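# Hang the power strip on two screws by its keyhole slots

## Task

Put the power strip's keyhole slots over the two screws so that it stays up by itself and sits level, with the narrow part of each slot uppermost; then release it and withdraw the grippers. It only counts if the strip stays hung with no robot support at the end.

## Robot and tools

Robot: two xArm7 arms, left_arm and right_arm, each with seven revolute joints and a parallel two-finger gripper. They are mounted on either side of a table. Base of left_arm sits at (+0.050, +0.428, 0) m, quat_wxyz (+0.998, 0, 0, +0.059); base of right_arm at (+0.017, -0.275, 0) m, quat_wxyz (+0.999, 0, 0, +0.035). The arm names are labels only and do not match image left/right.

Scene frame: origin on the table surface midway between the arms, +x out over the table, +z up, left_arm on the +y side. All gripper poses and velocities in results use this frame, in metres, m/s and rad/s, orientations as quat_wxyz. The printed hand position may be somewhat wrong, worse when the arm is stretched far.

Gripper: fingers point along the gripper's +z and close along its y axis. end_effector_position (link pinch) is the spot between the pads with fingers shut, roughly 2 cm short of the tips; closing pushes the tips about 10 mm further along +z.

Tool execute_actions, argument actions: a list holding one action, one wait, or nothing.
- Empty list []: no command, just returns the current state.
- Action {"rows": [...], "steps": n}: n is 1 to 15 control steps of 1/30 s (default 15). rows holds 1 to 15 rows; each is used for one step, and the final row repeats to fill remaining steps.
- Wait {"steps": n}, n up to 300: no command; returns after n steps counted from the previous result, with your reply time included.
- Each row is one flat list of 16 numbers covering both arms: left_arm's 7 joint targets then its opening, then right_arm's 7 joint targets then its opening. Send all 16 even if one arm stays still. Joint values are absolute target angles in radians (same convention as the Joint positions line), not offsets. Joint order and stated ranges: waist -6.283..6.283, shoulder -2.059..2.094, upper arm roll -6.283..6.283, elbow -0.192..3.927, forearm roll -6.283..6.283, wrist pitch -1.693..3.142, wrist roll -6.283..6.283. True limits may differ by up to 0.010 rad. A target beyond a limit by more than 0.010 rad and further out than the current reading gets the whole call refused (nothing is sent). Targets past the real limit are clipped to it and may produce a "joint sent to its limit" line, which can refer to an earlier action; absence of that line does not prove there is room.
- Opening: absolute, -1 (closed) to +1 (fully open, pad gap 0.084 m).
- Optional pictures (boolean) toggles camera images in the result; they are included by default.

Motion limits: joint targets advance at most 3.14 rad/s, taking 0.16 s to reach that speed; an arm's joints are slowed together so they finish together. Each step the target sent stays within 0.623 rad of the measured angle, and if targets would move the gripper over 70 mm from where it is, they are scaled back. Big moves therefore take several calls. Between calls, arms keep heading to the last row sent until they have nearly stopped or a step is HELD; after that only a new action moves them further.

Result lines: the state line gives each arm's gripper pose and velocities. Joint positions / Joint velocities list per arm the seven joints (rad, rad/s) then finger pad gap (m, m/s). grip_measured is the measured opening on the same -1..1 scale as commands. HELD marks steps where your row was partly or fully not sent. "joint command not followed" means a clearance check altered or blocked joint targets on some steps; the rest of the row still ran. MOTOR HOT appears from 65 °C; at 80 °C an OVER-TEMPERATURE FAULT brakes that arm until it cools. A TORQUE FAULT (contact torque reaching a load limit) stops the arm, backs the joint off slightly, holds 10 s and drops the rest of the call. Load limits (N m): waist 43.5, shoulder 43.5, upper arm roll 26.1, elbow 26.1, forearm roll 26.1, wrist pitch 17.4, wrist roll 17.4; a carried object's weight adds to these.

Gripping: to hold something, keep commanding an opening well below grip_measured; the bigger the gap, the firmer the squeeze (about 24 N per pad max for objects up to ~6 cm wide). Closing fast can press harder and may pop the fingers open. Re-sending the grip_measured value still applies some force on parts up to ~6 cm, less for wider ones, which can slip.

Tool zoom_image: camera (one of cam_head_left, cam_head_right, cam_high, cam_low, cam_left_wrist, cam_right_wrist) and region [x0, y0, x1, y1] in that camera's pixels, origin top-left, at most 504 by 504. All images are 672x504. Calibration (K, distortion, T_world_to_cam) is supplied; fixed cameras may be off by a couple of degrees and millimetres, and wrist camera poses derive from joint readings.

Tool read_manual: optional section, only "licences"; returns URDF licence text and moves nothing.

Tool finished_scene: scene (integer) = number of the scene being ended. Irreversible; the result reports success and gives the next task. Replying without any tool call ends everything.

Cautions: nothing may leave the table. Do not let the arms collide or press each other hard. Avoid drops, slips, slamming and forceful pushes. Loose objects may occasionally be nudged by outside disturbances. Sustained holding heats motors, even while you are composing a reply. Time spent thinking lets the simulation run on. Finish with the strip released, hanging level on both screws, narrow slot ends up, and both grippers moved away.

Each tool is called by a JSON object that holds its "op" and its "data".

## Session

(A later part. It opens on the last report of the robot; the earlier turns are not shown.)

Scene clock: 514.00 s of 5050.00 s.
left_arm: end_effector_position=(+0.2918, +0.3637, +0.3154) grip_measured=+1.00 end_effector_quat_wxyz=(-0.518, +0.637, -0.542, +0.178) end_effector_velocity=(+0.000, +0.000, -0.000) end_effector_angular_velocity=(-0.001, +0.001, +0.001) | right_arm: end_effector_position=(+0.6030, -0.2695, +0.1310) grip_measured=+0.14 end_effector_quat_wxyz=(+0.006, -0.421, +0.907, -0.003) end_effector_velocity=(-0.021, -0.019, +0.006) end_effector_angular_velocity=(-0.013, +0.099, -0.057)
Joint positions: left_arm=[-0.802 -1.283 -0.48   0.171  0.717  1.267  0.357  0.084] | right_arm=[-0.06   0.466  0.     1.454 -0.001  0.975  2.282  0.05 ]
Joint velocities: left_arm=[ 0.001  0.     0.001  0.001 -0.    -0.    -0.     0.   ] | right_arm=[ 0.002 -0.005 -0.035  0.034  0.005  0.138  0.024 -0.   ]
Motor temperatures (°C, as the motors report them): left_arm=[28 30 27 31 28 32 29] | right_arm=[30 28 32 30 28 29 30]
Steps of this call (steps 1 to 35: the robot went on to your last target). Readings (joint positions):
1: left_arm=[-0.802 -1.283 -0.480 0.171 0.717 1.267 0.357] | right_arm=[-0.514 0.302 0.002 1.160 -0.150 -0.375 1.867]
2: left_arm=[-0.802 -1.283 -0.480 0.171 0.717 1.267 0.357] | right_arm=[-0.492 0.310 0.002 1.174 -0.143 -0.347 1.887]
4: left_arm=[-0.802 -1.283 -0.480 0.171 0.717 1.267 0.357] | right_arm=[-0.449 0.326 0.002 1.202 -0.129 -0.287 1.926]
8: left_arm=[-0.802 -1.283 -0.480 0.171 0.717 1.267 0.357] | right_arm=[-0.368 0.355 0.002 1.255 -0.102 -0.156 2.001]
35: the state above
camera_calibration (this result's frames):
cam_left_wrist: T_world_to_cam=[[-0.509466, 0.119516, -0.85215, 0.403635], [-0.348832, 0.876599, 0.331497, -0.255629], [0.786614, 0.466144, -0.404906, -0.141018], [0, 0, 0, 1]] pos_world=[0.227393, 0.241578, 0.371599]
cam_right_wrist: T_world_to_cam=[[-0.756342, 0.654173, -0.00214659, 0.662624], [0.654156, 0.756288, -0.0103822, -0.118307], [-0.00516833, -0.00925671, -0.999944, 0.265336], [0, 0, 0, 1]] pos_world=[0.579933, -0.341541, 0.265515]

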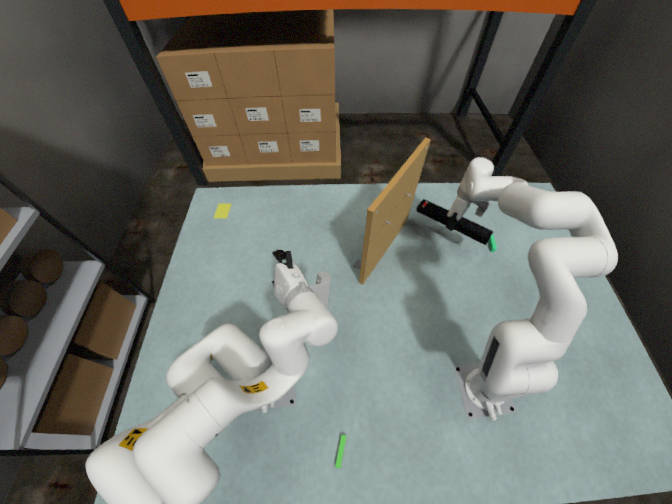

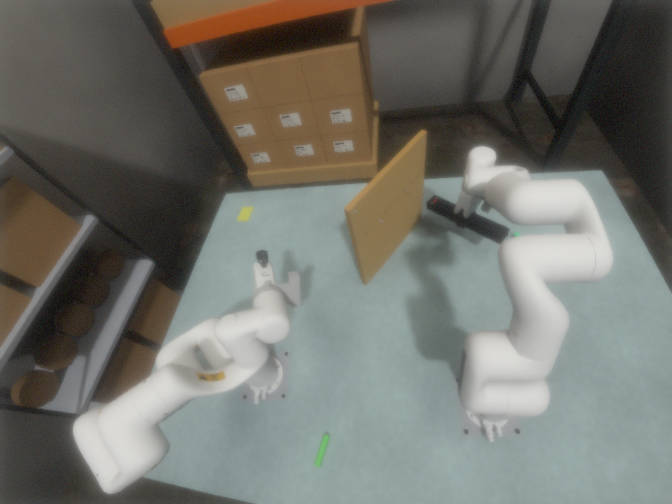

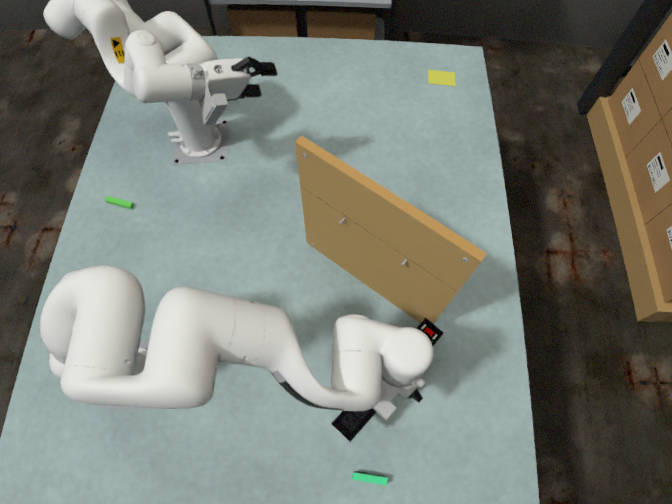

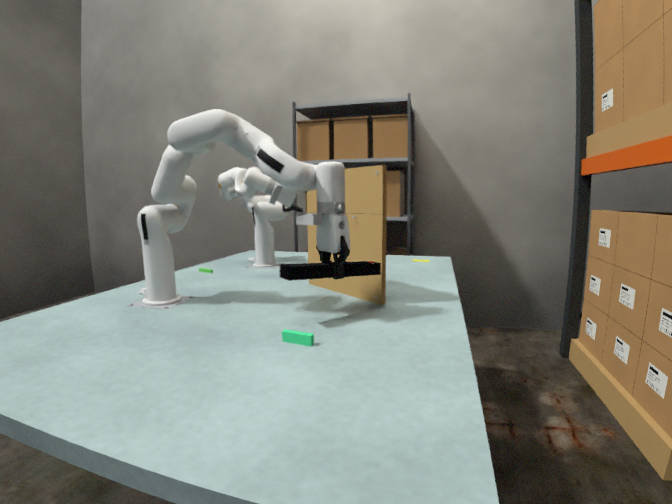

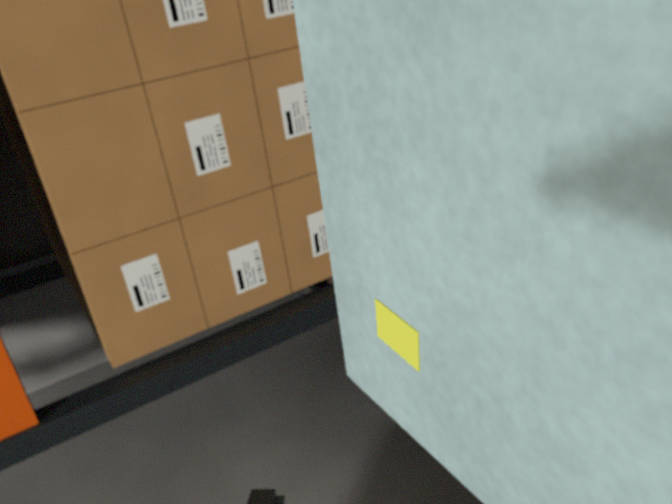

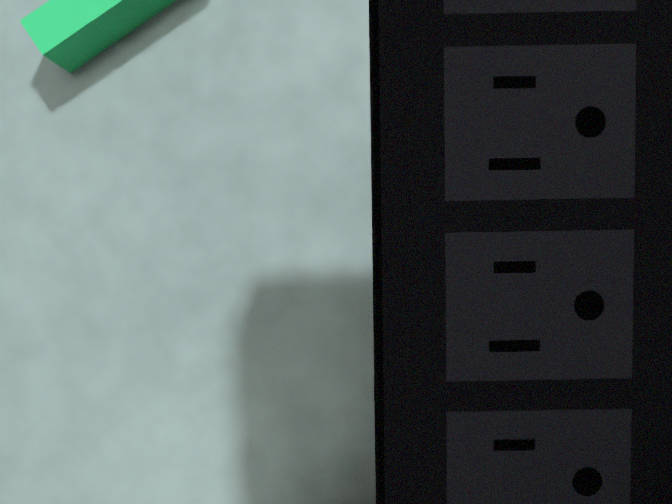

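{"op": "execute_actions", "data": {"actions": [{"rows":[[-0.802,-1.283,-0.48,0.171,0.717,1.267,0.357,1,-0.058,0.542,0,1.419,0,0.877,2.284,-0.9],[-0.802,-1.283,-0.48,0.171,0.717,1.267,0.357,1,-0.058,0.542,0,1.419,0,0.877,2.284,-0.9],[-0.802,-1.283,-0.48,0.171,0.717,1.267,0.357,1,-0.058,0.542,0,1.419,0,0.877,2.284,-0.9],[-0.802,-1.283,-0.48,0.171,0.717,1.267,0.357,1,-0.058,0.542,0,1.419,0,0.877,2.284,-0.9],[-0.802,-1.283,-0.48,0.171,0.717,1.267,0.357,1,-0.058,0.542,0,1.419,0,0.877,2.284,-0.9],[-0.802,-1.283,-0.48,0.171,0.717,1.267,0.357,1,-0.058,0.636,0,1.40,0,0.764,2.284,-0.9]]}], "pictures": false}}

{"op": "execute_actions", "data": {"actions": [{"rows":[[-0.802,-1.283,-0.48,0.171,0.717,1.267,0.357,1,-0.058,0.636,0,1.40,0,0.764,2.284,-0.9],[-0.802,-1.283,-0.48,0.171,0.717,1.267,0.357,1,-0.058,0.636,0,1.40,0,0.764,2.284,-0.9],[-0.802,-1.283,-0.48,0.171,0.717,1.267,0.357,1,-0.058,0.636,0,1.40,0,0.764,2.284,0],[-0.802,-1.283,-0.48,0.171,0.717,1.267,0.357,1,-0.058,0.636,0,1.40,0,0.764,2.284,0.3],[-0.802,-1.283,-0.48,0.171,0.717,1.267,0.357,1,-0.058,0.636,0,1.40,0,0.764,2.284,0.6],[-0.802,-1.283,-0.48,0.171,0.717,1.267,0.357,1,-0.058,0.636,0,1.40,0,0.764,2.284,0.6],[-0.802,-1.283,-0.48,0.171,0.717,1.267,0.357,1,-0.058,0.636,0,1.40,0,0.764,2.284,0.6],[-0.802,-1.283,-0.48,0.171,0.717,1.267,0.357,1,-0.058,0.636,0,1.40,0,0.764,2.284,0.6],[-0.802,-1.283,-0.48,0.171,0.717,1.267,0.357,1,-0.058,0.636,0,1.40,0,0.764,2.284,0.6],[-0.802,-1.283,-0.48,0.171,0.717,1.267,0.357,1,-0.058,0.622,0,1.4026,0,0.78,2.284,0.6]]}]}}

Scene clock: 531.33 s of 5050.00 s.
left_arm: end_effector_position=(+0.2918, +0.3637, +0.3154) grip_measured=+1.00 end_effector_quat_wxyz=(-0.518, +0.637, -0.542, +0.178) end_effector_velocity=(-0.000, -0.000, +0.000) end_effector_angular_velocity=(+0.001, -0.001, -0.000) | right_arm: end_effector_position=(+0.5994, -0.2680, +0.0269) grip_measured=+0.14 end_effector_quat_wxyz=(-0.004, -0.421, +0.907, +0.002) end_effector_velocity=(+0.049, -0.000, +0.021) end_effector_angular_velocity=(-0.001, -0.153, +0.002)
Joint positions: left_arm=[-0.802 -1.283 -0.48   0.171  0.717  1.267  0.357  0.084] | right_arm=[-0.058  0.633  0.     1.399  0.     0.774  2.284  0.05 ]
Joint velocities: left_arm=[ 0.     0.001 -0.001  0.    -0.    -0.    -0.    -0.   ] | right_arm=[ 0.001  0.01  -0.002  0.052 -0.003 -0.111 -0.    -0.   ]
Motor temperatures (°C, as the motors report them): left_arm=[28 30 27 32 28 32 29] | right_arm=[30 28 32 32 28 29 30]
Steps of this call (steps 1 to 30: the robot went on to your last target; steps 31 to 90: nothing new was sent; then 13.83 s passed at rest; steps 91 to 105: all 15 steps of this action). Readings (joint positions):
91: left_arm=[-0.802 -1.283 -0.480 0.171 0.717 1.267 0.357] | right_arm=[-0.058 0.467 -0.000 1.455 -0.000 0.989 2.284]
92: left_arm=[-0.802 -1.283 -0.480 0.171 0.717 1.267 0.357] | right_arm=[-0.058 0.469 -0.000 1.454 -0.000 0.985 2.284]
94: left_arm=[-0.802 -1.283 -0.480 0.171 0.717 1.267 0.357] | right_arm=[-0.058 0.488 -0.000 1.448 0.000 0.946 2.284]
98: left_arm=[-0.802 -1.283 -0.480 0.171 0.717 1.267 0.357] | right_arm=[-0.058 0.549 0.000 1.417 -0.000 0.875 2.284]
105: the state above

Scene clock: 531.83 s of 5050.00 s.
left_arm: end_effector_position=(+0.2918, +0.3637, +0.3154) grip_measured=+1.00 end_effector_quat_wxyz=(-0.518, +0.637, -0.542, +0.178) end_effector_velocity=(-0.000, -0.000, +0.000) end_effector_angular_velocity=(-0.000, +0.000, -0.001) | right_arm: end_effector_position=(+0.6031, -0.2680, +0.0344) grip_measured=+0.59 end_effector_quat_wxyz=(+0.002, -0.421, +0.907, -0.001) end_effector_velocity=(+0.008, -0.000, +0.025) end_effector_angular_velocity=(-0.000, -0.022, +0.001)
Joint positions: left_arm=[-0.802 -1.283 -0.48   0.171  0.717  1.267  0.357  0.084] | right_arm=[-0.058  0.623 -0.     1.403  0.     0.777  2.284  0.069]
Joint velocities: left_arm=[-0.001  0.001  0.     0.001  0.    -0.    -0.    -0.   ] | right_arm=[-0.    -0.036 -0.     0.016 -0.001  0.03  -0.001  0.   ]
Motor temperatures (°C, as the motors report them): left_arm=[28 30 27 32 28 32 29] | right_arm=[30 28 32 32 28 29 30]
Steps of this call (steps 1 to 15: all 15 steps of this action). Readings (joint positions):
1: left_arm=[-0.802 -1.283 -0.480 0.171 0.717 1.267 0.357] | right_arm=[-0.058 0.633 0.000 1.400 0.000 0.770 2.284]
2: left_arm=[-0.802 -1.283 -0.480 0.171 0.717 1.267 0.357] | right_arm=[-0.058 0.632 0.000 1.402 -0.000 0.768 2.284]
4: left_arm=[-0.802 -1.283 -0.480 0.171 0.717 1.267 0.357] | right_arm=[-0.058 0.632 -0.000 1.403 -0.000 0.765 2.284]
8: left_arm=[-0.802 -1.283 -0.480 0.171 0.717 1.267 0.357] | right_arm=[-0.058 0.632 -0.000 1.403 -0.000 0.764 2.284]
15: the state above
camera_calibration (this result's frames):
cam_left_wrist: T_world_to_cam=[[-0.509466, 0.119516, -0.85215, 0.403635], [-0.348832, 0.876599, 0.331497, -0.255629], [0.786614, 0.466144, -0.404906, -0.141018], [0, 0, 0, 1]] pos_world=[0.227393, 0.241578, 0.371599]
cam_right_wrist: T_world_to_cam=[[-0.756038, 0.654505, 0.00546992, 0.661174], [0.654362, 0.756008, -0.0161855, -0.120494], [-0.0147288, -0.00865758, -0.999854, 0.174641], [0, 0, 0, 1]] pos_world=[0.581292, -0.340135, 0.169049]

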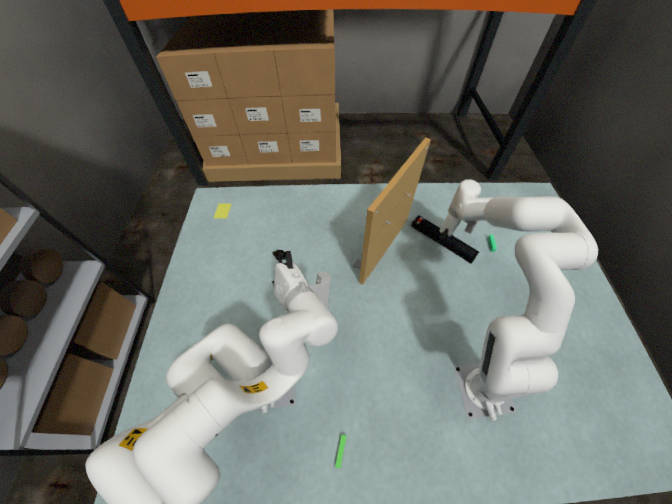

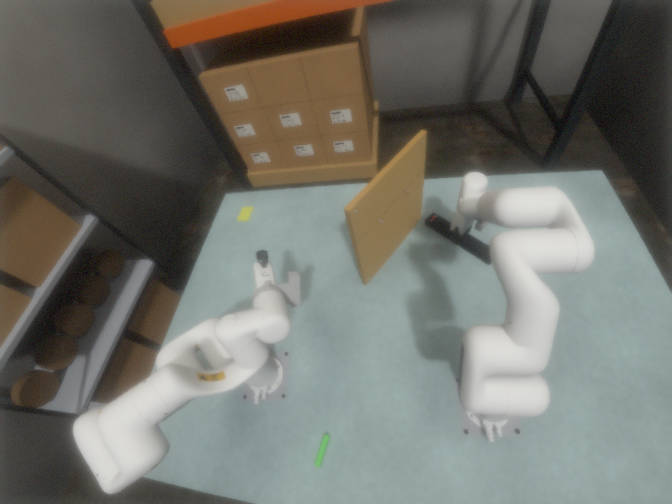

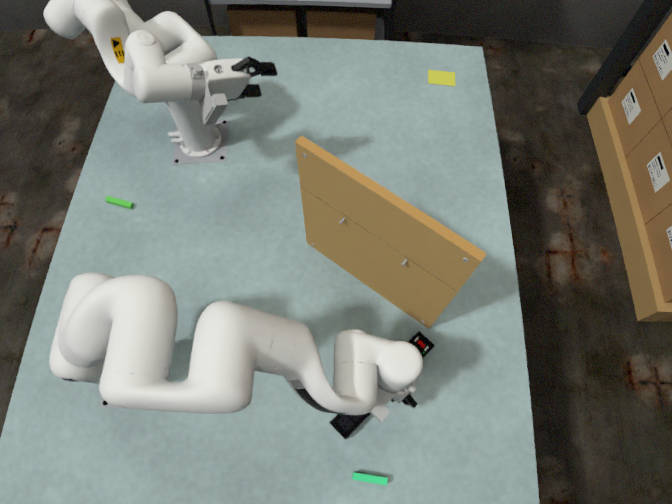

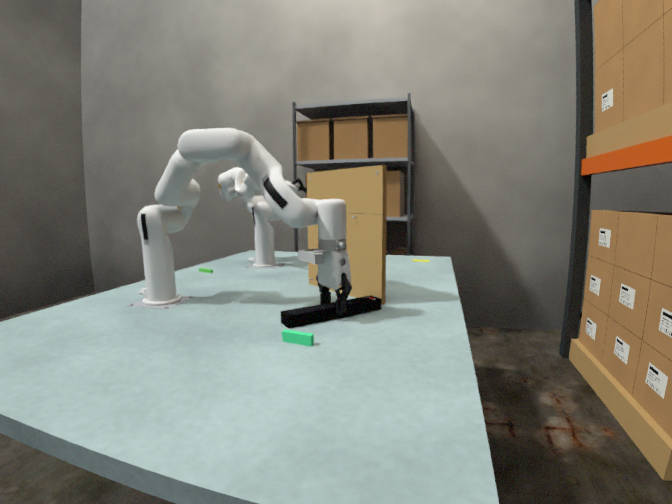

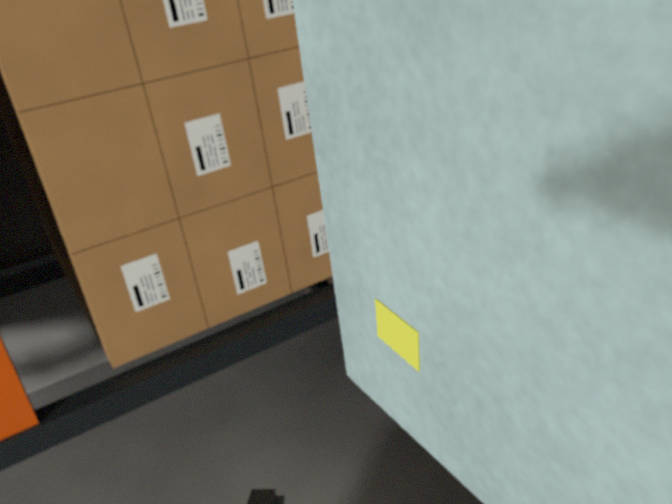

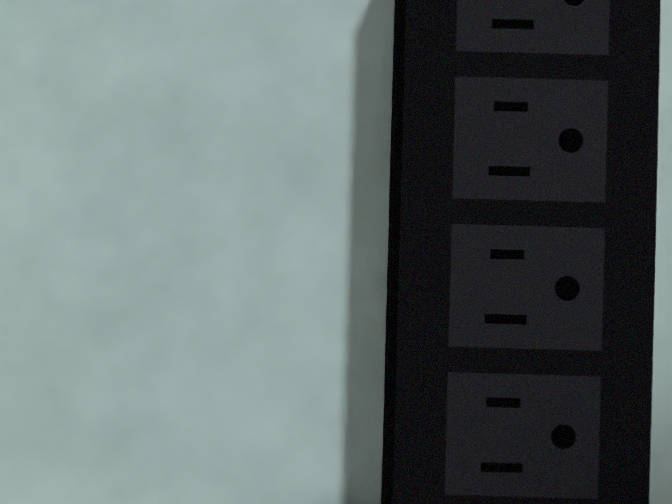

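{"op": "execute_actions", "data": {"actions": [{"rows":[[-0.802,-1.283,-0.48,0.171,0.717,1.267,0.357,1,-0.058,0.622,0,1.4026,0,0.78,2.284,0.35],[-0.802,-1.283,-0.48,0.171,0.717,1.267,0.357,1,-0.058,0.622,0,1.4026,0,0.78,2.284,0.15],[-0.802,-1.283,-0.48,0.171,0.717,1.267,0.357,1,-0.058,0.622,0,1.4026,0,0.78,2.284,0],[-0.802,-1.283,-0.48,0.171,0.717,1.267,0.357,1,-0.058,0.622,0,1.4026,0,0.78,2.284,-0.3],[-0.802,-1.283,-0.48,0.171,0.717,1.267,0.357,1,-0.058,0.622,0,1.4026,0,0.78,2.284,-0.6],[-0.802,-1.283,-0.48,0.171,0.717,1.267,0.357,1,-0.058,0.622,0,1.4026,0,0.78,2.284,-0.9]]}], "pictures": false}}

{"op": "execute_actions", "data": {"actions": [{"rows":[[-0.802,-1.283,-0.48,0.171,0.717,1.267,0.357,1,-0.058,0.467,0,1.455,0,0.989,2.284,-0.9]]}], "pictures": false}}

{"op": "execute_actions", "data": {"actions": [{"rows":[[-0.802,-1.283,-0.48,0.171,0.717,1.267,0.357,1,-0.92,0.1,0,1.0,0,-0.5,1.57,-0.9]]}], "pictures": false}}

{"op": "execute_actions", "data": {"actions": [{"steps":35}], "pictures": false}}

{"op": "execute_actions", "data": {"actions": [{"rows":[[-0.802,-1.283,-0.48,0.171,0.717,1.267,0.357,1,-0.8,0.585,0,0.513,-0.6,-1.595,1.503,-0.9]]}], "pictures": false}}

{"op": "execute_actions", "data": {"actions": [{"steps":20}], "pictures": false}}

{"op": "execute_actions", "data": {"actions": [{"rows":[[-0.802,-1.283,-0.48,0.171,0.717,1.267,0.357,1,-0.317,0.585,0,0.513,-1.224,-1.595,1.503,-0.9]]}], "pictures": false}}

{"op": "execute_actions", "data": {"actions": [{"steps":15}]}}

Scene clock: 549.97 s of 5050.00 s.
left_arm: end_effector_position=(+0.2918, +0.3637, +0.3154) grip_measured=+1.00 end_effector_quat_wxyz=(-0.518, +0.637, -0.542, +0.178) end_effector_velocity=(-0.000, -0.001, +0.001) end_effector_angular_velocity=(-0.001, -0.001, -0.001) | right_arm: end_effector_position=(+0.6022, -0.2680, +0.0344) grip_measured=+0.15 end_effector_quat_wxyz=(+0.000, -0.421, +0.907, -0.000) end_effector_velocity=(+0.000, +0.000, -0.000) end_effector_angular_velocity=(+0.001, +0.000, -0.001)
Joint positions: left_arm=[-0.802 -1.283 -0.48   0.171  0.717  1.267  0.357  0.084] | right_arm=[-0.058  0.622  0.     1.403  0.     0.78   2.284  0.05 ]
Joint velocities: left_arm=[-0.001 -0.    -0.001  0.002 -0.     0.    -0.     0.   ] | right_arm=[ 0.     0.001 -0.     0.001  0.001  0.     0.     0.   ]
Motor temperatures (°C, as the motors report them): left_arm=[28 30 27 32 28 32 29] | right_arm=[30 28 32 31 28 29 30]
Steps of this call (steps 1 to 15: the robot went on to your last target; steps 16 to 90: nothing new was sent; then 14.63 s passed at rest; steps 91 to 105: all 15 steps of this action). Readings (joint positions):
91: left_arm=[-0.802 -1.283 -0.480 0.171 0.717 1.267 0.357] | right_arm=[-0.058 0.622 0.000 1.403 -0.000 0.780 2.284]
92: left_arm=[-0.802 -1.283 -0.480 0.171 0.717 1.267 0.357] | right_arm=[-0.058 0.622 -0.000 1.403 -0.000 0.780 2.284]
94: left_arm=[-0.802 -1.283 -0.480 0.171 0.717 1.267 0.357] | right_arm=[-0.058 0.622 0.000 1.403 0.000 0.780 2.284]
98: left_arm=[-0.802 -1.283 -0.480 0.171 0.717 1.267 0.357] | right_arm=[-0.058 0.622 0.000 1.403 0.000 0.780 2.284]
105: the state above

Scene clock: 550.47 s of 5050.00 s.
left_arm: end_effector_position=(+0.2918, +0.3637, +0.3154) grip_measured=+1.00 end_effector_quat_wxyz=(-0.518, +0.637, -0.542, +0.178) end_effector_velocity=(-0.000, -0.000, +0.000) end_effector_angular_velocity=(-0.001, -0.000, -0.000) | right_arm: end_effector_position=(+0.5981, -0.2680, +0.1252) grip_measured=+0.14 end_effector_quat_wxyz=(-0.003, -0.421, +0.907, +0.001) end_effector_velocity=(-0.026, +0.001, -0.024) end_effector_angular_velocity=(-0.000, +0.097, +0.002)
Joint positions: left_arm=[-0.802 -1.283 -0.48   0.171  0.717  1.267  0.357  0.084] | right_arm=[-0.058  0.472  0.     1.451 -0.     0.986  2.284  0.05 ]
Joint velocities: left_arm=[ 0. -0. -0.  0. -0. -0. -0. -0.] | right_arm=[ 0.     0.015  0.002 -0.027 -0.     0.055  0.    -0.   ]
Motor temperatures (°C, as the motors report them): left_arm=[28 30 27 32 28 32 29] | right_arm=[30 28 32 31 28 29 30]
Steps of this call (steps 1 to 15: all 15 steps of this action). Readings (joint positions):
1: left_arm=[-0.802 -1.283 -0.480 0.171 0.717 1.267 0.357] | right_arm=[-0.058 0.622 0.000 1.403 0.000 0.780 2.284]
2: left_arm=[-0.802 -1.283 -0.480 0.171 0.717 1.267 0.357] | right_arm=[-0.058 0.620 0.000 1.403 -0.000 0.784 2.284]
4: left_arm=[-0.802 -1.283 -0.480 0.171 0.717 1.267 0.357] | right_arm=[-0.058 0.599 -0.000 1.405 -0.000 0.827 2.284]
8: left_arm=[-0.802 -1.283 -0.480 0.171 0.717 1.267 0.357] | right_arm=[-0.058 0.505 -0.000 1.444 -0.000 0.934 2.284]
15: the state above

Scene clock: 550.97 s of 5050.00 s.
left_arm: end_effector_position=(+0.2918, +0.3637, +0.3154) grip_measured=+1.00 end_effector_quat_wxyz=(-0.518, +0.637, -0.542, +0.178) end_effector_velocity=(-0.000, -0.000, +0.000) end_effector_angular_velocity=(-0.001, -0.000, -0.001) | right_arm: end_effector_position=(+0.5953, -0.4481, +0.1680) grip_measured=+0.14 end_effector_quat_wxyz=(+0.098, -0.407, +0.904, -0.085) end_effector_velocity=(-0.060, -0.425, +0.108) end_effector_angular_velocity=(-0.317, -0.578, -0.190)
Joint positions: left_arm=[-0.802 -1.283 -0.48   0.171  0.717  1.267  0.357  0.084] | right_arm=[-0.359  0.322 -0.001  1.27  -0.     0.686  2.005  0.05 ]
Joint velocities: left_arm=[-0.001  0.001  0.     0.001  0.     0.    -0.    -0.   ] | right_arm=[-0.696 -0.271 -0.006 -0.331  0.001 -0.706 -0.53  -0.   ]
Motor temperatures (°C, as the motors report them): left_arm=[28 30 27 32 28 32 29] | right_arm=[30 28 32 31 28 29 30]
Steps of this call (steps 1 to 15: all 15 steps of this action). Readings (joint positions):
1: left_arm=[-0.802 -1.283 -0.480 0.171 0.717 1.267 0.357] | right_arm=[-0.058 0.472 0.000 1.450 -0.000 0.987 2.284]
2: left_arm=[-0.802 -1.283 -0.480 0.171 0.717 1.267 0.357] | right_arm=[-0.061 0.470 0.001 1.448 0.000 0.983 2.279]
4: left_arm=[-0.802 -1.283 -0.480 0.171 0.717 1.267 0.357] | right_arm=[-0.092 0.449 0.010 1.421 0.001 0.946 2.242]
8: left_arm=[-0.802 -1.283 -0.480 0.171 0.717 1.267 0.357] | right_arm=[-0.194 0.394 -0.002 1.358 -0.000 0.850 2.147]
15: the state above

Scene clock: 552.13 s of 5050.00 s.
left_arm: end_effector_position=(+0.2918, +0.3637, +0.3154) grip_measured=+1.00 end_effector_quat_wxyz=(-0.518, +0.637, -0.542, +0.178) end_effector_velocity=(-0.000, -0.000, +0.000) end_effector_angular_velocity=(-0.001, -0.001, -0.001) | right_arm: end_effector_position=(+0.4529, -0.7693, +0.4303) grip_measured=+0.14 end_effector_quat_wxyz=(+0.227, -0.271, +0.720, -0.598) end_effector_velocity=(+0.003, +0.016, +0.011) end_effector_angular_velocity=(-0.104, -0.035, +0.032)
Joint positions: left_arm=[-0.802 -1.283 -0.48   0.171  0.717  1.267  0.357  0.084] | right_arm=[-0.916  0.101 -0.001  1.003  0.    -0.485  1.574  0.05 ]
Joint velocities: left_arm=[-0.    -0.001 -0.001  0.    -0.    -0.001 -0.     0.   ] | right_arm=[-0.028  0.001  0.047 -0.048 -0.009 -0.15  -0.041  0.   ]
Motor temperatures (°C, as the motors report them): left_arm=[28 30 27 32 28 32 29] | right_arm=[30 28 32 32 28 29 30]
Steps of this call (steps 1 to 35: the robot went on to your last target). Readings (joint positions):
1: left_arm=[-0.802 -1.283 -0.480 0.171 0.717 1.267 0.357] | right_arm=[-0.382 0.313 -0.002 1.259 -0.000 0.662 1.987]
2: left_arm=[-0.802 -1.283 -0.480 0.171 0.717 1.267 0.357] | right_arm=[-0.405 0.304 -0.002 1.248 -0.000 0.638 1.970]
4: left_arm=[-0.802 -1.283 -0.480 0.171 0.717 1.267 0.357] | right_arm=[-0.449 0.287 -0.001 1.226 -0.000 0.586 1.935]
8: left_arm=[-0.802 -1.283 -0.480 0.171 0.717 1.267 0.357] | right_arm=[-0.535 0.253 -0.001 1.185 -0.000 0.472 1.869]
35: the state above

Scene clock: 552.63 s of 5050.00 s.
left_arm: end_effector_position=(+0.2918, +0.3637, +0.3154) grip_measured=+1.00 end_effector_quat_wxyz=(-0.518, +0.637, -0.542, +0.178) end_effector_velocity=(+0.000, +0.001, -0.000) end_effector_angular_velocity=(-0.000, +0.001, +0.005) | right_arm: end_effector_position=(+0.4951, -0.6785, +0.2653) grip_measured=+0.14 end_effector_quat_wxyz=(+0.238, -0.424, +0.679, -0.550) end_effector_velocity=(+0.045, +0.292, -0.302) end_effector_angular_velocity=(-0.081, +0.105, +0.783)
Joint positions: left_arm=[-0.802 -1.283 -0.48   0.171  0.717  1.267  0.357  0.084] | right_arm=[-0.866  0.307  0.002  0.794 -0.254 -0.809  1.543  0.05 ]
Joint velocities: left_arm=[ 0.002  0.     0.001 -0.     0.     0.002 -0.     0.   ] | right_arm=[ 0.117  0.487 -0.004 -0.49  -0.605 -0.98  -0.07   0.   ]
Motor temperatures (°C, as the motors report them): left_arm=[28 30 27 32 28 32 29] | right_arm=[30 28 32 32 28 29 30]
Steps of this call (steps 1 to 15: all 15 steps of this action). Readings (joint positions):
1: left_arm=[-0.802 -1.283 -0.480 0.171 0.717 1.267 0.357] | right_arm=[-0.917 0.101 0.000 1.001 -0.000 -0.489 1.573]
2: left_arm=[-0.802 -1.283 -0.480 0.171 0.717 1.267 0.357] | right_arm=[-0.916 0.104 0.001 0.998 -0.004 -0.497 1.572]
4: left_arm=[-0.802 -1.283 -0.480 0.171 0.717 1.267 0.357] | right_arm=[-0.909 0.125 -0.001 0.978 -0.038 -0.535 1.568]
8: left_arm=[-0.802 -1.283 -0.480 0.171 0.717 1.267 0.357] | right_arm=[-0.893 0.195 0.002 0.906 -0.115 -0.616 1.559]
15: the state above

Scene clock: 553.30 s of 5050.00 s.
left_arm: end_effector_position=(+0.2918, +0.3637, +0.3154) grip_measured=+1.00 end_effector_quat_wxyz=(-0.518, +0.637, -0.542, +0.178) end_effector_velocity=(-0.000, +0.000, +0.000) end_effector_angular_velocity=(+0.001, -0.001, +0.001) | right_arm: end_effector_position=(+0.4620, -0.4866, +0.2024) grip_measured=+0.14 end_effector_quat_wxyz=(+0.446, -0.483, +0.536, -0.530) end_effector_velocity=(-0.018, +0.019, +0.014) end_effector_angular_velocity=(+0.014, -0.099, +0.046)
Joint positions: left_arm=[-0.802 -1.283 -0.48   0.171  0.717  1.267  0.357  0.084] | right_arm=[-0.801  0.58  -0.001  0.519 -0.594 -1.581  1.504  0.05 ]
Joint velocities: left_arm=[ 0.001  0.    -0.002  0.001 -0.     0.002  0.     0.   ] | right_arm=[ 0.004  0.033 -0.01  -0.032 -0.056 -0.151 -0.007  0.   ]
Motor temperatures (°C, as the motors report them): left_arm=[28 30 27 32 28 32 29] | right_arm=[30 28 32 32 28 29 30]
Steps of this call (steps 1 to 20: the robot went on to your last target). Readings (joint positions):
1: left_arm=[-0.802 -1.283 -0.480 0.171 0.717 1.267 0.357] | right_arm=[-0.862 0.324 0.001 0.778 -0.274 -0.843 1.541]
2: left_arm=[-0.802 -1.283 -0.480 0.171 0.717 1.267 0.357] | right_arm=[-0.858 0.340 0.001 0.761 -0.295 -0.879 1.538]
4: left_arm=[-0.802 -1.283 -0.480 0.171 0.717 1.267 0.357] | right_arm=[-0.850 0.373 0.001 0.728 -0.336 -0.958 1.533]
8: left_arm=[-0.802 -1.283 -0.480 0.171 0.717 1.267 0.357] | right_arm=[-0.834 0.441 0.001 0.660 -0.420 -1.152 1.524]
20: the state above

Scene clock: 553.80 s of 5050.00 s.
left_arm: end_effector_position=(+0.2918, +0.3637, +0.3154) grip_measured=+1.00 end_effector_quat_wxyz=(-0.518, +0.637, -0.542, +0.178) end_effector_velocity=(+0.000, -0.000, -0.000) end_effector_angular_velocity=(-0.002, +0.000, -0.000) | right_arm: end_effector_position=(+0.4759, -0.2830, +0.2069) grip_measured=+0.14 end_effector_quat_wxyz=(+0.593, -0.610, +0.371, -0.373) end_effector_velocity=(-0.088, +0.471, +0.010) end_effector_angular_velocity=(+0.058, -0.024, +1.443)
Joint positions: left_arm=[-0.802 -1.283 -0.48   0.171  0.717  1.267  0.357  0.084] | right_arm=[-0.54   0.582 -0.     0.516 -0.934 -1.591  1.503  0.05 ]
Joint velocities: left_arm=[-0.    -0.     0.001  0.    -0.    -0.    -0.    -0.   ] | right_arm=[ 0.629  0.005 -0.001 -0.006 -0.817 -0.011 -0.001 -0.   ]
Motor temperatures (°C, as the motors report them): left_arm=[28 30 27 32 28 32 29] | right_arm=[30 28 32 31 28 29 30]
Steps of this call (steps 1 to 15: all 15 steps of this action). Readings (joint positions):
1: left_arm=[-0.802 -1.283 -0.480 0.171 0.717 1.267 0.357] | right_arm=[-0.801 0.581 -0.001 0.518 -0.596 -1.585 1.503]
2: left_arm=[-0.802 -1.283 -0.480 0.171 0.717 1.267 0.357] | right_arm=[-0.798 0.581 -0.002 0.517 -0.600 -1.588 1.503]
4: left_arm=[-0.802 -1.283 -0.480 0.171 0.717 1.267 0.357] | right_arm=[-0.771 0.581 -0.007 0.518 -0.639 -1.588 1.503]
8: left_arm=[-0.802 -1.283 -0.480 0.171 0.717 1.267 0.357] | right_arm=[-0.685 0.581 -0.000 0.517 -0.747 -1.589 1.503]
15: the state above

Scene clock: 554.30 s of 5050.00 s.
left_arm: end_effector_position=(+0.2918, +0.3637, +0.3154) grip_measured=+1.00 end_effector_quat_wxyz=(-0.518, +0.637, -0.542, +0.178) end_effector_velocity=(-0.000, -0.001, +0.001) end_effector_angular_velocity=(-0.000, -0.001, -0.001) | right_arm: end_effector_position=(+0.4142, -0.1357, +0.2108) grip_measured=+0.14 end_effector_quat_wxyz=(+0.674, -0.675, +0.211, -0.211) end_effector_velocity=(-0.013, +0.014, +0.000) end_effector_angular_velocity=(-0.001, -0.003, +0.070)
Joint positions: left_arm=[-0.802 -1.283 -0.48   0.171  0.717  1.267  0.357  0.084] | right_arm=[-0.322  0.585 -0.001  0.513 -1.218 -1.595  1.503  0.05 ]
Joint velocities: left_arm=[-0.     0.    -0.001  0.001  0.    -0.     0.     0.   ] | right_arm=[ 0.029  0.    -0.011  0.003 -0.05  -0.003 -0.     0.   ]
Motor temperatures (°C, as the motors report them): left_arm=[28 30 27 32 28 32 29] | right_arm=[30 28 32 31 28 29 30]
Steps of this call (steps 1 to 15: the robot went on to your last target). Readings (joint positions):
1: left_arm=[-0.802 -1.283 -0.480 0.171 0.717 1.267 0.357] | right_arm=[-0.519 0.583 -0.000 0.516 -0.961 -1.591 1.503]
2: left_arm=[-0.802 -1.283 -0.480 0.171 0.717 1.267 0.357] | right_arm=[-0.498 0.583 -0.000 0.515 -0.989 -1.592 1.503]
4: left_arm=[-0.802 -1.283 -0.480 0.171 0.717 1.267 0.357] | right_arm=[-0.455 0.583 -0.000 0.515 -1.045 -1.593 1.503]
8: left_arm=[-0.802 -1.283 -0.480 0.171 0.717 1.267 0.357] | right_arm=[-0.369 0.584 0.000 0.514 -1.156 -1.594 1.503]
15: the state above
camera_calibration (this result's frames):
cam_left_wrist: T_world_to_cam=[[-0.509466, 0.119516, -0.85215, 0.403635], [-0.348832, 0.876599, 0.331497, -0.255629], [0.786614, 0.466144, -0.404906, -0.141018], [0, 0, 0, 1]] pos_world=[0.227393, 0.241578, 0.371599]
cam_right_wrist: T_world_to_cam=[[-0.0139554, -0.00160069, -0.999901, 0.24627], [-0.810696, 0.585376, 0.0103776, 0.484026], [0.585301, 0.810761, -0.00946685, 0.0032096], [0, 0, 0, 1]] pos_world=[0.393956, -0.285545, 0.241253]

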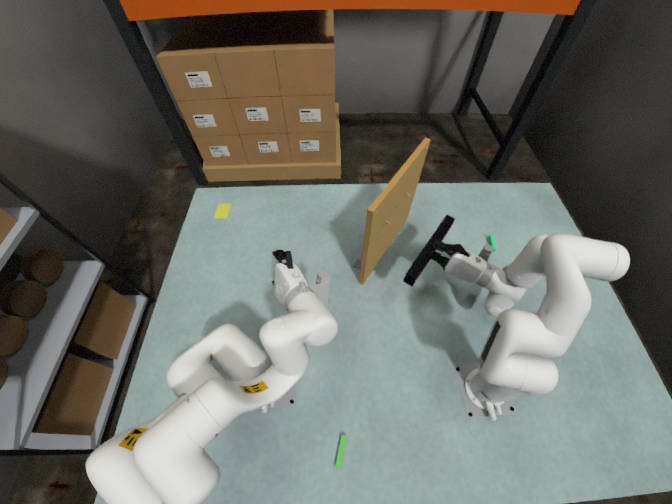

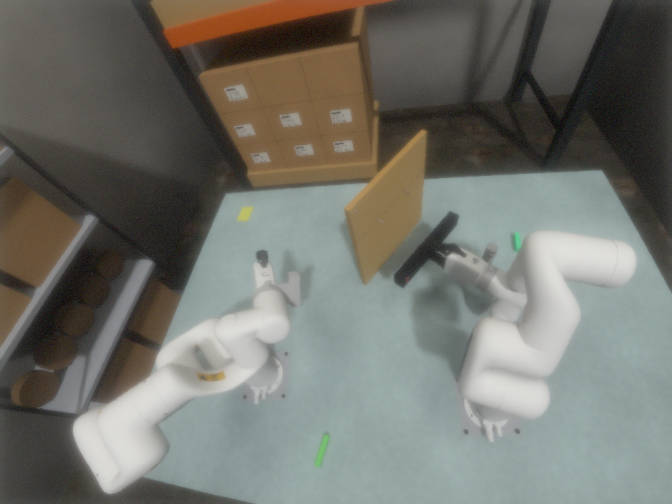

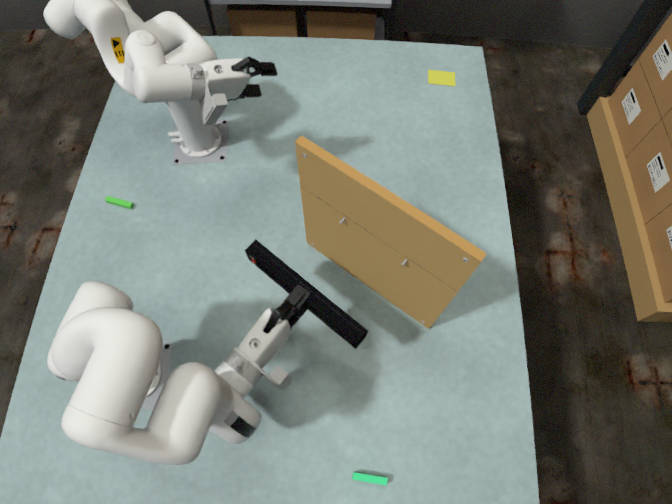

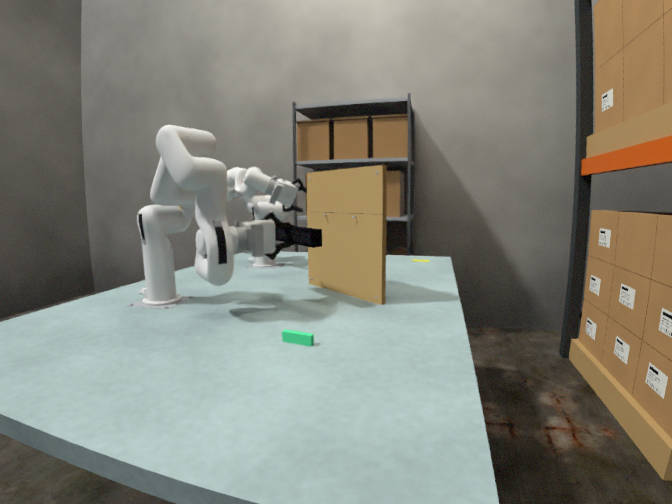

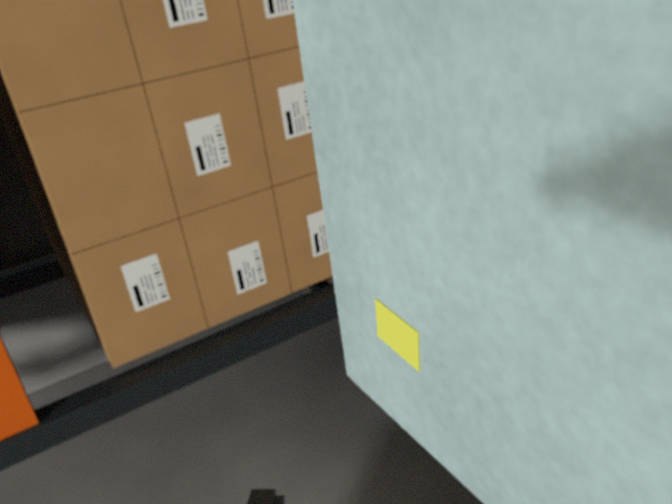

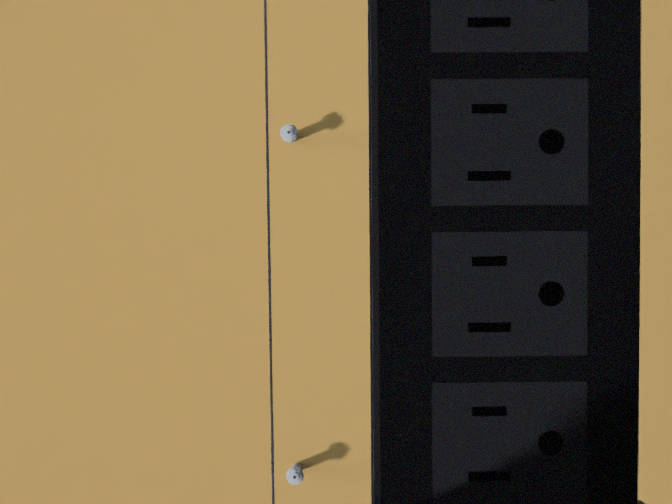

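{"op": "execute_actions", "data": {"actions": [{"rows":[[-0.802,-1.283,-0.48,0.171,0.717,1.267,0.357,1,-0.25,0.5,0,0.62,-1.17,-1.53,1.62,-0.9],[-0.802,-1.283,-0.48,0.171,0.717,1.267,0.357,1,-0.25,0.5,0,0.62,-1.17,-1.53,1.62,-0.9],[-0.802,-1.283,-0.48,0.171,0.717,1.267,0.357,1,-0.25,0.5,0,0.62,-1.17,-1.53,1.62,-0.9],[-0.802,-1.283,-0.48,0.171,0.717,1.267,0.357,1,-0.25,0.5,0,0.62,-1.17,-1.53,1.62,-0.9],[-0.802,-1.283,-0.48,0.171,0.717,1.267,0.357,1,-0.25,0.5,0,0.62,-1.17,-1.53,1.62,-0.9],[-0.802,-1.283,-0.48,0.171,0.717,1.267,0.357,1,-0.1335,0.519,0,0.8515,-1.055,-1.4025,1.845,-0.9]]}], "pictures": false}}

{"op": "execute_actions", "data": {"actions": [{"steps":20}]}}

{"op": "zoom_image", "data": {"camera": "cam_high", "region": [285, 190, 435, 310]}}

Scene clock: 592.37 s of 5050.00 s.
left_arm: end_effector_position=(+0.2918, +0.3637, +0.3154) grip_measured=+1.00 end_effector_quat_wxyz=(-0.518, +0.637, -0.542, +0.178) end_effector_velocity=(+0.000, +0.001, -0.001) end_effector_angular_velocity=(+0.000, +0.002, +0.002) | right_arm: end_effector_position=(+0.5090, -0.0821, +0.2667) grip_measured=+0.14 end_effector_quat_wxyz=(+0.674, -0.678, +0.200, -0.216) end_effector_velocity=(+0.079, +0.052, +0.046) end_effector_angular_velocity=(+0.062, +0.071, -0.033)
Joint positions: left_arm=[-0.802 -1.283 -0.48   0.171  0.717  1.267  0.357  0.084] | right_arm=[-0.145  0.518  0.003  0.828 -1.068 -1.418  1.818  0.05 ]
Joint velocities: left_arm=[ 0.001  0.001  0.001 -0.002 -0.001 -0.001 -0.     0.   ] | right_arm=[ 0.152  0.002 -0.005  0.269  0.144  0.164  0.304  0.   ]
Motor temperatures (°C, as the motors report them): left_arm=[28 30 27 32 28 32 29] | right_arm=[30 28 32 30 28 29 30]
Steps of this call (steps 1 to 15: the robot went on to your last target; steps 16 to 90: nothing new was sent; then 34.57 s passed at rest; steps 91 to 105: all 15 steps of this action). Readings (joint positions):
91: left_arm=[-0.802 -1.283 -0.480 0.171 0.717 1.267 0.357] | right_arm=[-0.317 0.585 -0.000 0.513 -1.224 -1.595 1.503]
92: left_arm=[-0.802 -1.283 -0.480 0.171 0.717 1.267 0.357] | right_arm=[-0.315 0.583 -0.000 0.516 -1.222 -1.592 1.508]
94: left_arm=[-0.802 -1.283 -0.480 0.171 0.717 1.267 0.357] | right_arm=[-0.295 0.559 -0.002 0.546 -1.205 -1.571 1.545]
98: left_arm=[-0.802 -1.283 -0.480 0.171 0.717 1.267 0.357] | right_arm=[-0.250 0.513 0.001 0.625 -1.169 -1.530 1.622]
105: the state above

Scene clock: 593.03 s of 5050.00 s.
left_arm: end_effector_position=(+0.2918, +0.3637, +0.3154) grip_measured=+1.00 end_effector_quat_wxyz=(-0.518, +0.637, -0.542, +0.178) end_effector_velocity=(+0.000, +0.000, -0.001) end_effector_angular_velocity=(-0.000, +0.001, +0.000) | right_arm: end_effector_position=(+0.5169, -0.0796, +0.2698) grip_measured=+0.14 end_effector_quat_wxyz=(+0.674, -0.676, +0.206, -0.215) end_effector_velocity=(-0.000, +0.001, +0.000) end_effector_angular_velocity=(-0.001, -0.000, +0.001)
Joint positions: left_arm=[-0.802 -1.283 -0.48   0.171  0.717  1.267  0.357  0.084] | right_arm=[-0.134  0.519 -0.     0.851 -1.055 -1.403  1.845  0.05 ]
Joint velocities: left_arm=[ 0.001  0.001  0.001 -0.001 -0.    -0.001 -0.    -0.   ] | right_arm=[ 0.001 -0.     0.     0.    -0.     0.001 -0.     0.   ]
Motor temperatures (°C, as the motors report them): left_arm=[28 30 27 32 28 32 29] | right_arm=[30 28 32 30 28 29 30]
Steps of this call (steps 1 to 20: the robot went on to your last target). Readings (joint positions):
1: left_arm=[-0.802 -1.283 -0.480 0.171 0.717 1.267 0.357] | right_arm=[-0.141 0.518 0.003 0.835 -1.064 -1.413 1.826]
2: left_arm=[-0.802 -1.283 -0.480 0.171 0.717 1.267 0.357] | right_arm=[-0.139 0.519 0.002 0.839 -1.062 -1.410 1.832]
4: left_arm=[-0.802 -1.283 -0.480 0.171 0.717 1.267 0.357] | right_arm=[-0.137 0.519 -0.000 0.844 -1.059 -1.406 1.839]
8: left_arm=[-0.802 -1.283 -0.480 0.171 0.717 1.267 0.357] | right_arm=[-0.135 0.519 -0.001 0.849 -1.056 -1.404 1.843]
20: the state above
camera_calibration (this result's frames):
cam_left_wrist: T_world_to_cam=[[-0.509466, 0.119516, -0.85215, 0.403635], [-0.348832, 0.876599, 0.331497, -0.255629], [0.786614, 0.466144, -0.404906, -0.141018], [0, 0, 0, 1]] pos_world=[0.227393, 0.241578, 0.371599]
cam_right_wrist: T_world_to_cam=[[-0.00288184, -0.00778913, -0.999966, 0.300656], [-0.811938, 0.583739, -0.00220702, 0.537746], [0.583736, 0.811904, -0.00800653, -0.101222], [0, 0, 0, 1]] pos_world=[0.49657, -0.229379, 0.301022]

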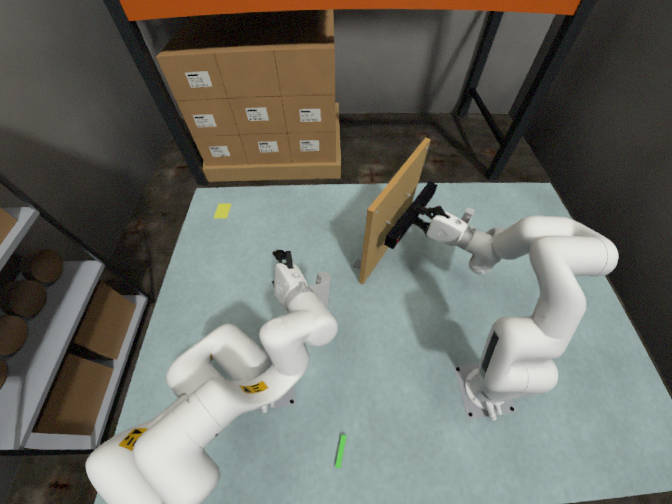

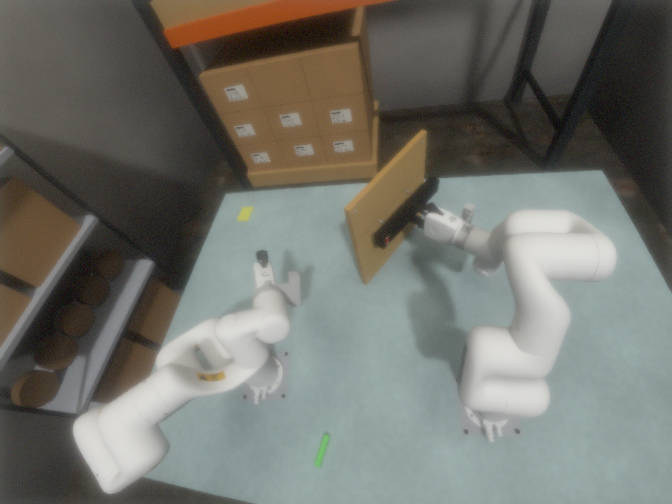

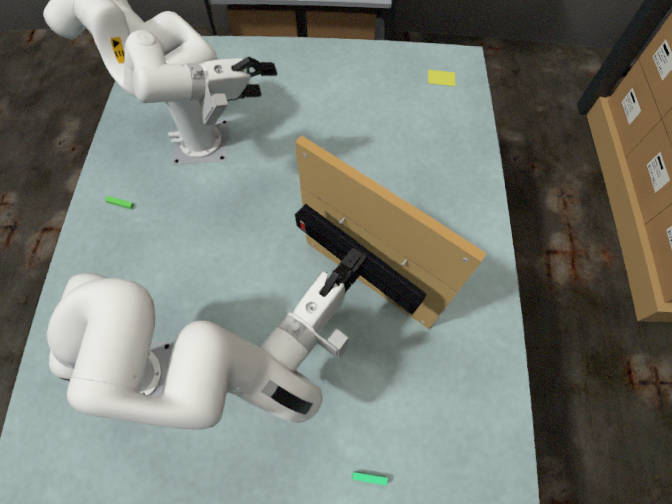

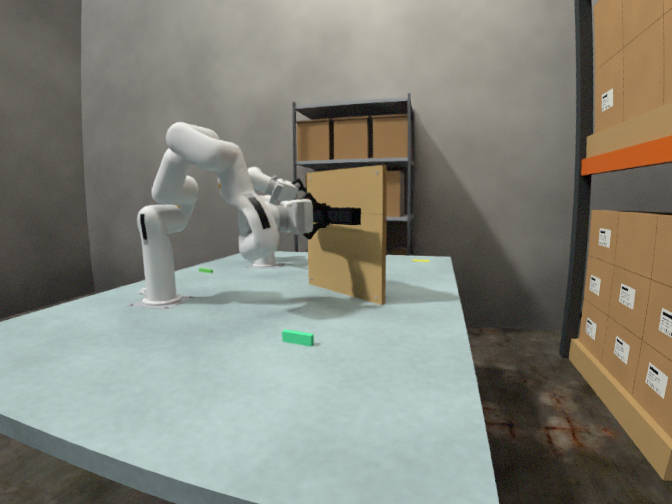

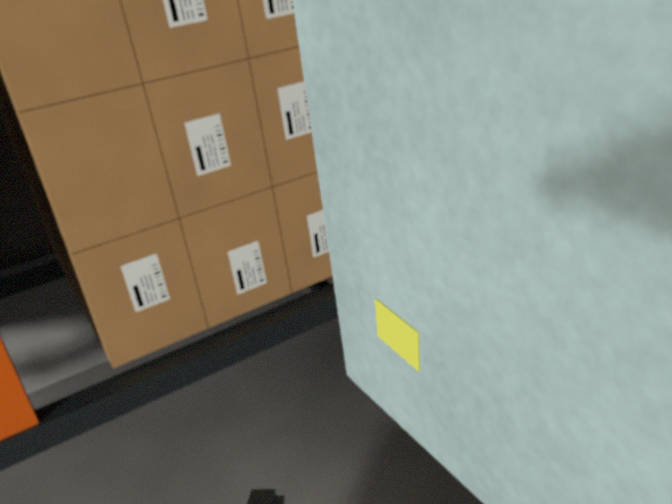

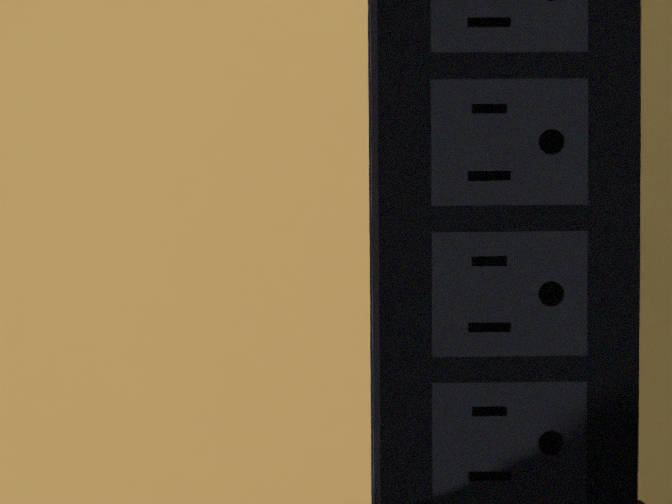

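Region (285, 190, 435, 310) of cam_high's 672x504 image, scaled by 3.360, with more detail than that image has; it fills the top 403 rows of this view, and the rest is white.

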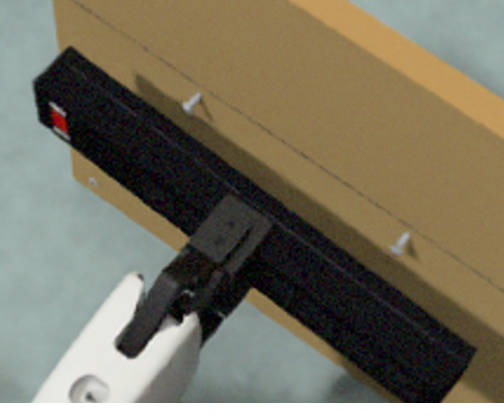

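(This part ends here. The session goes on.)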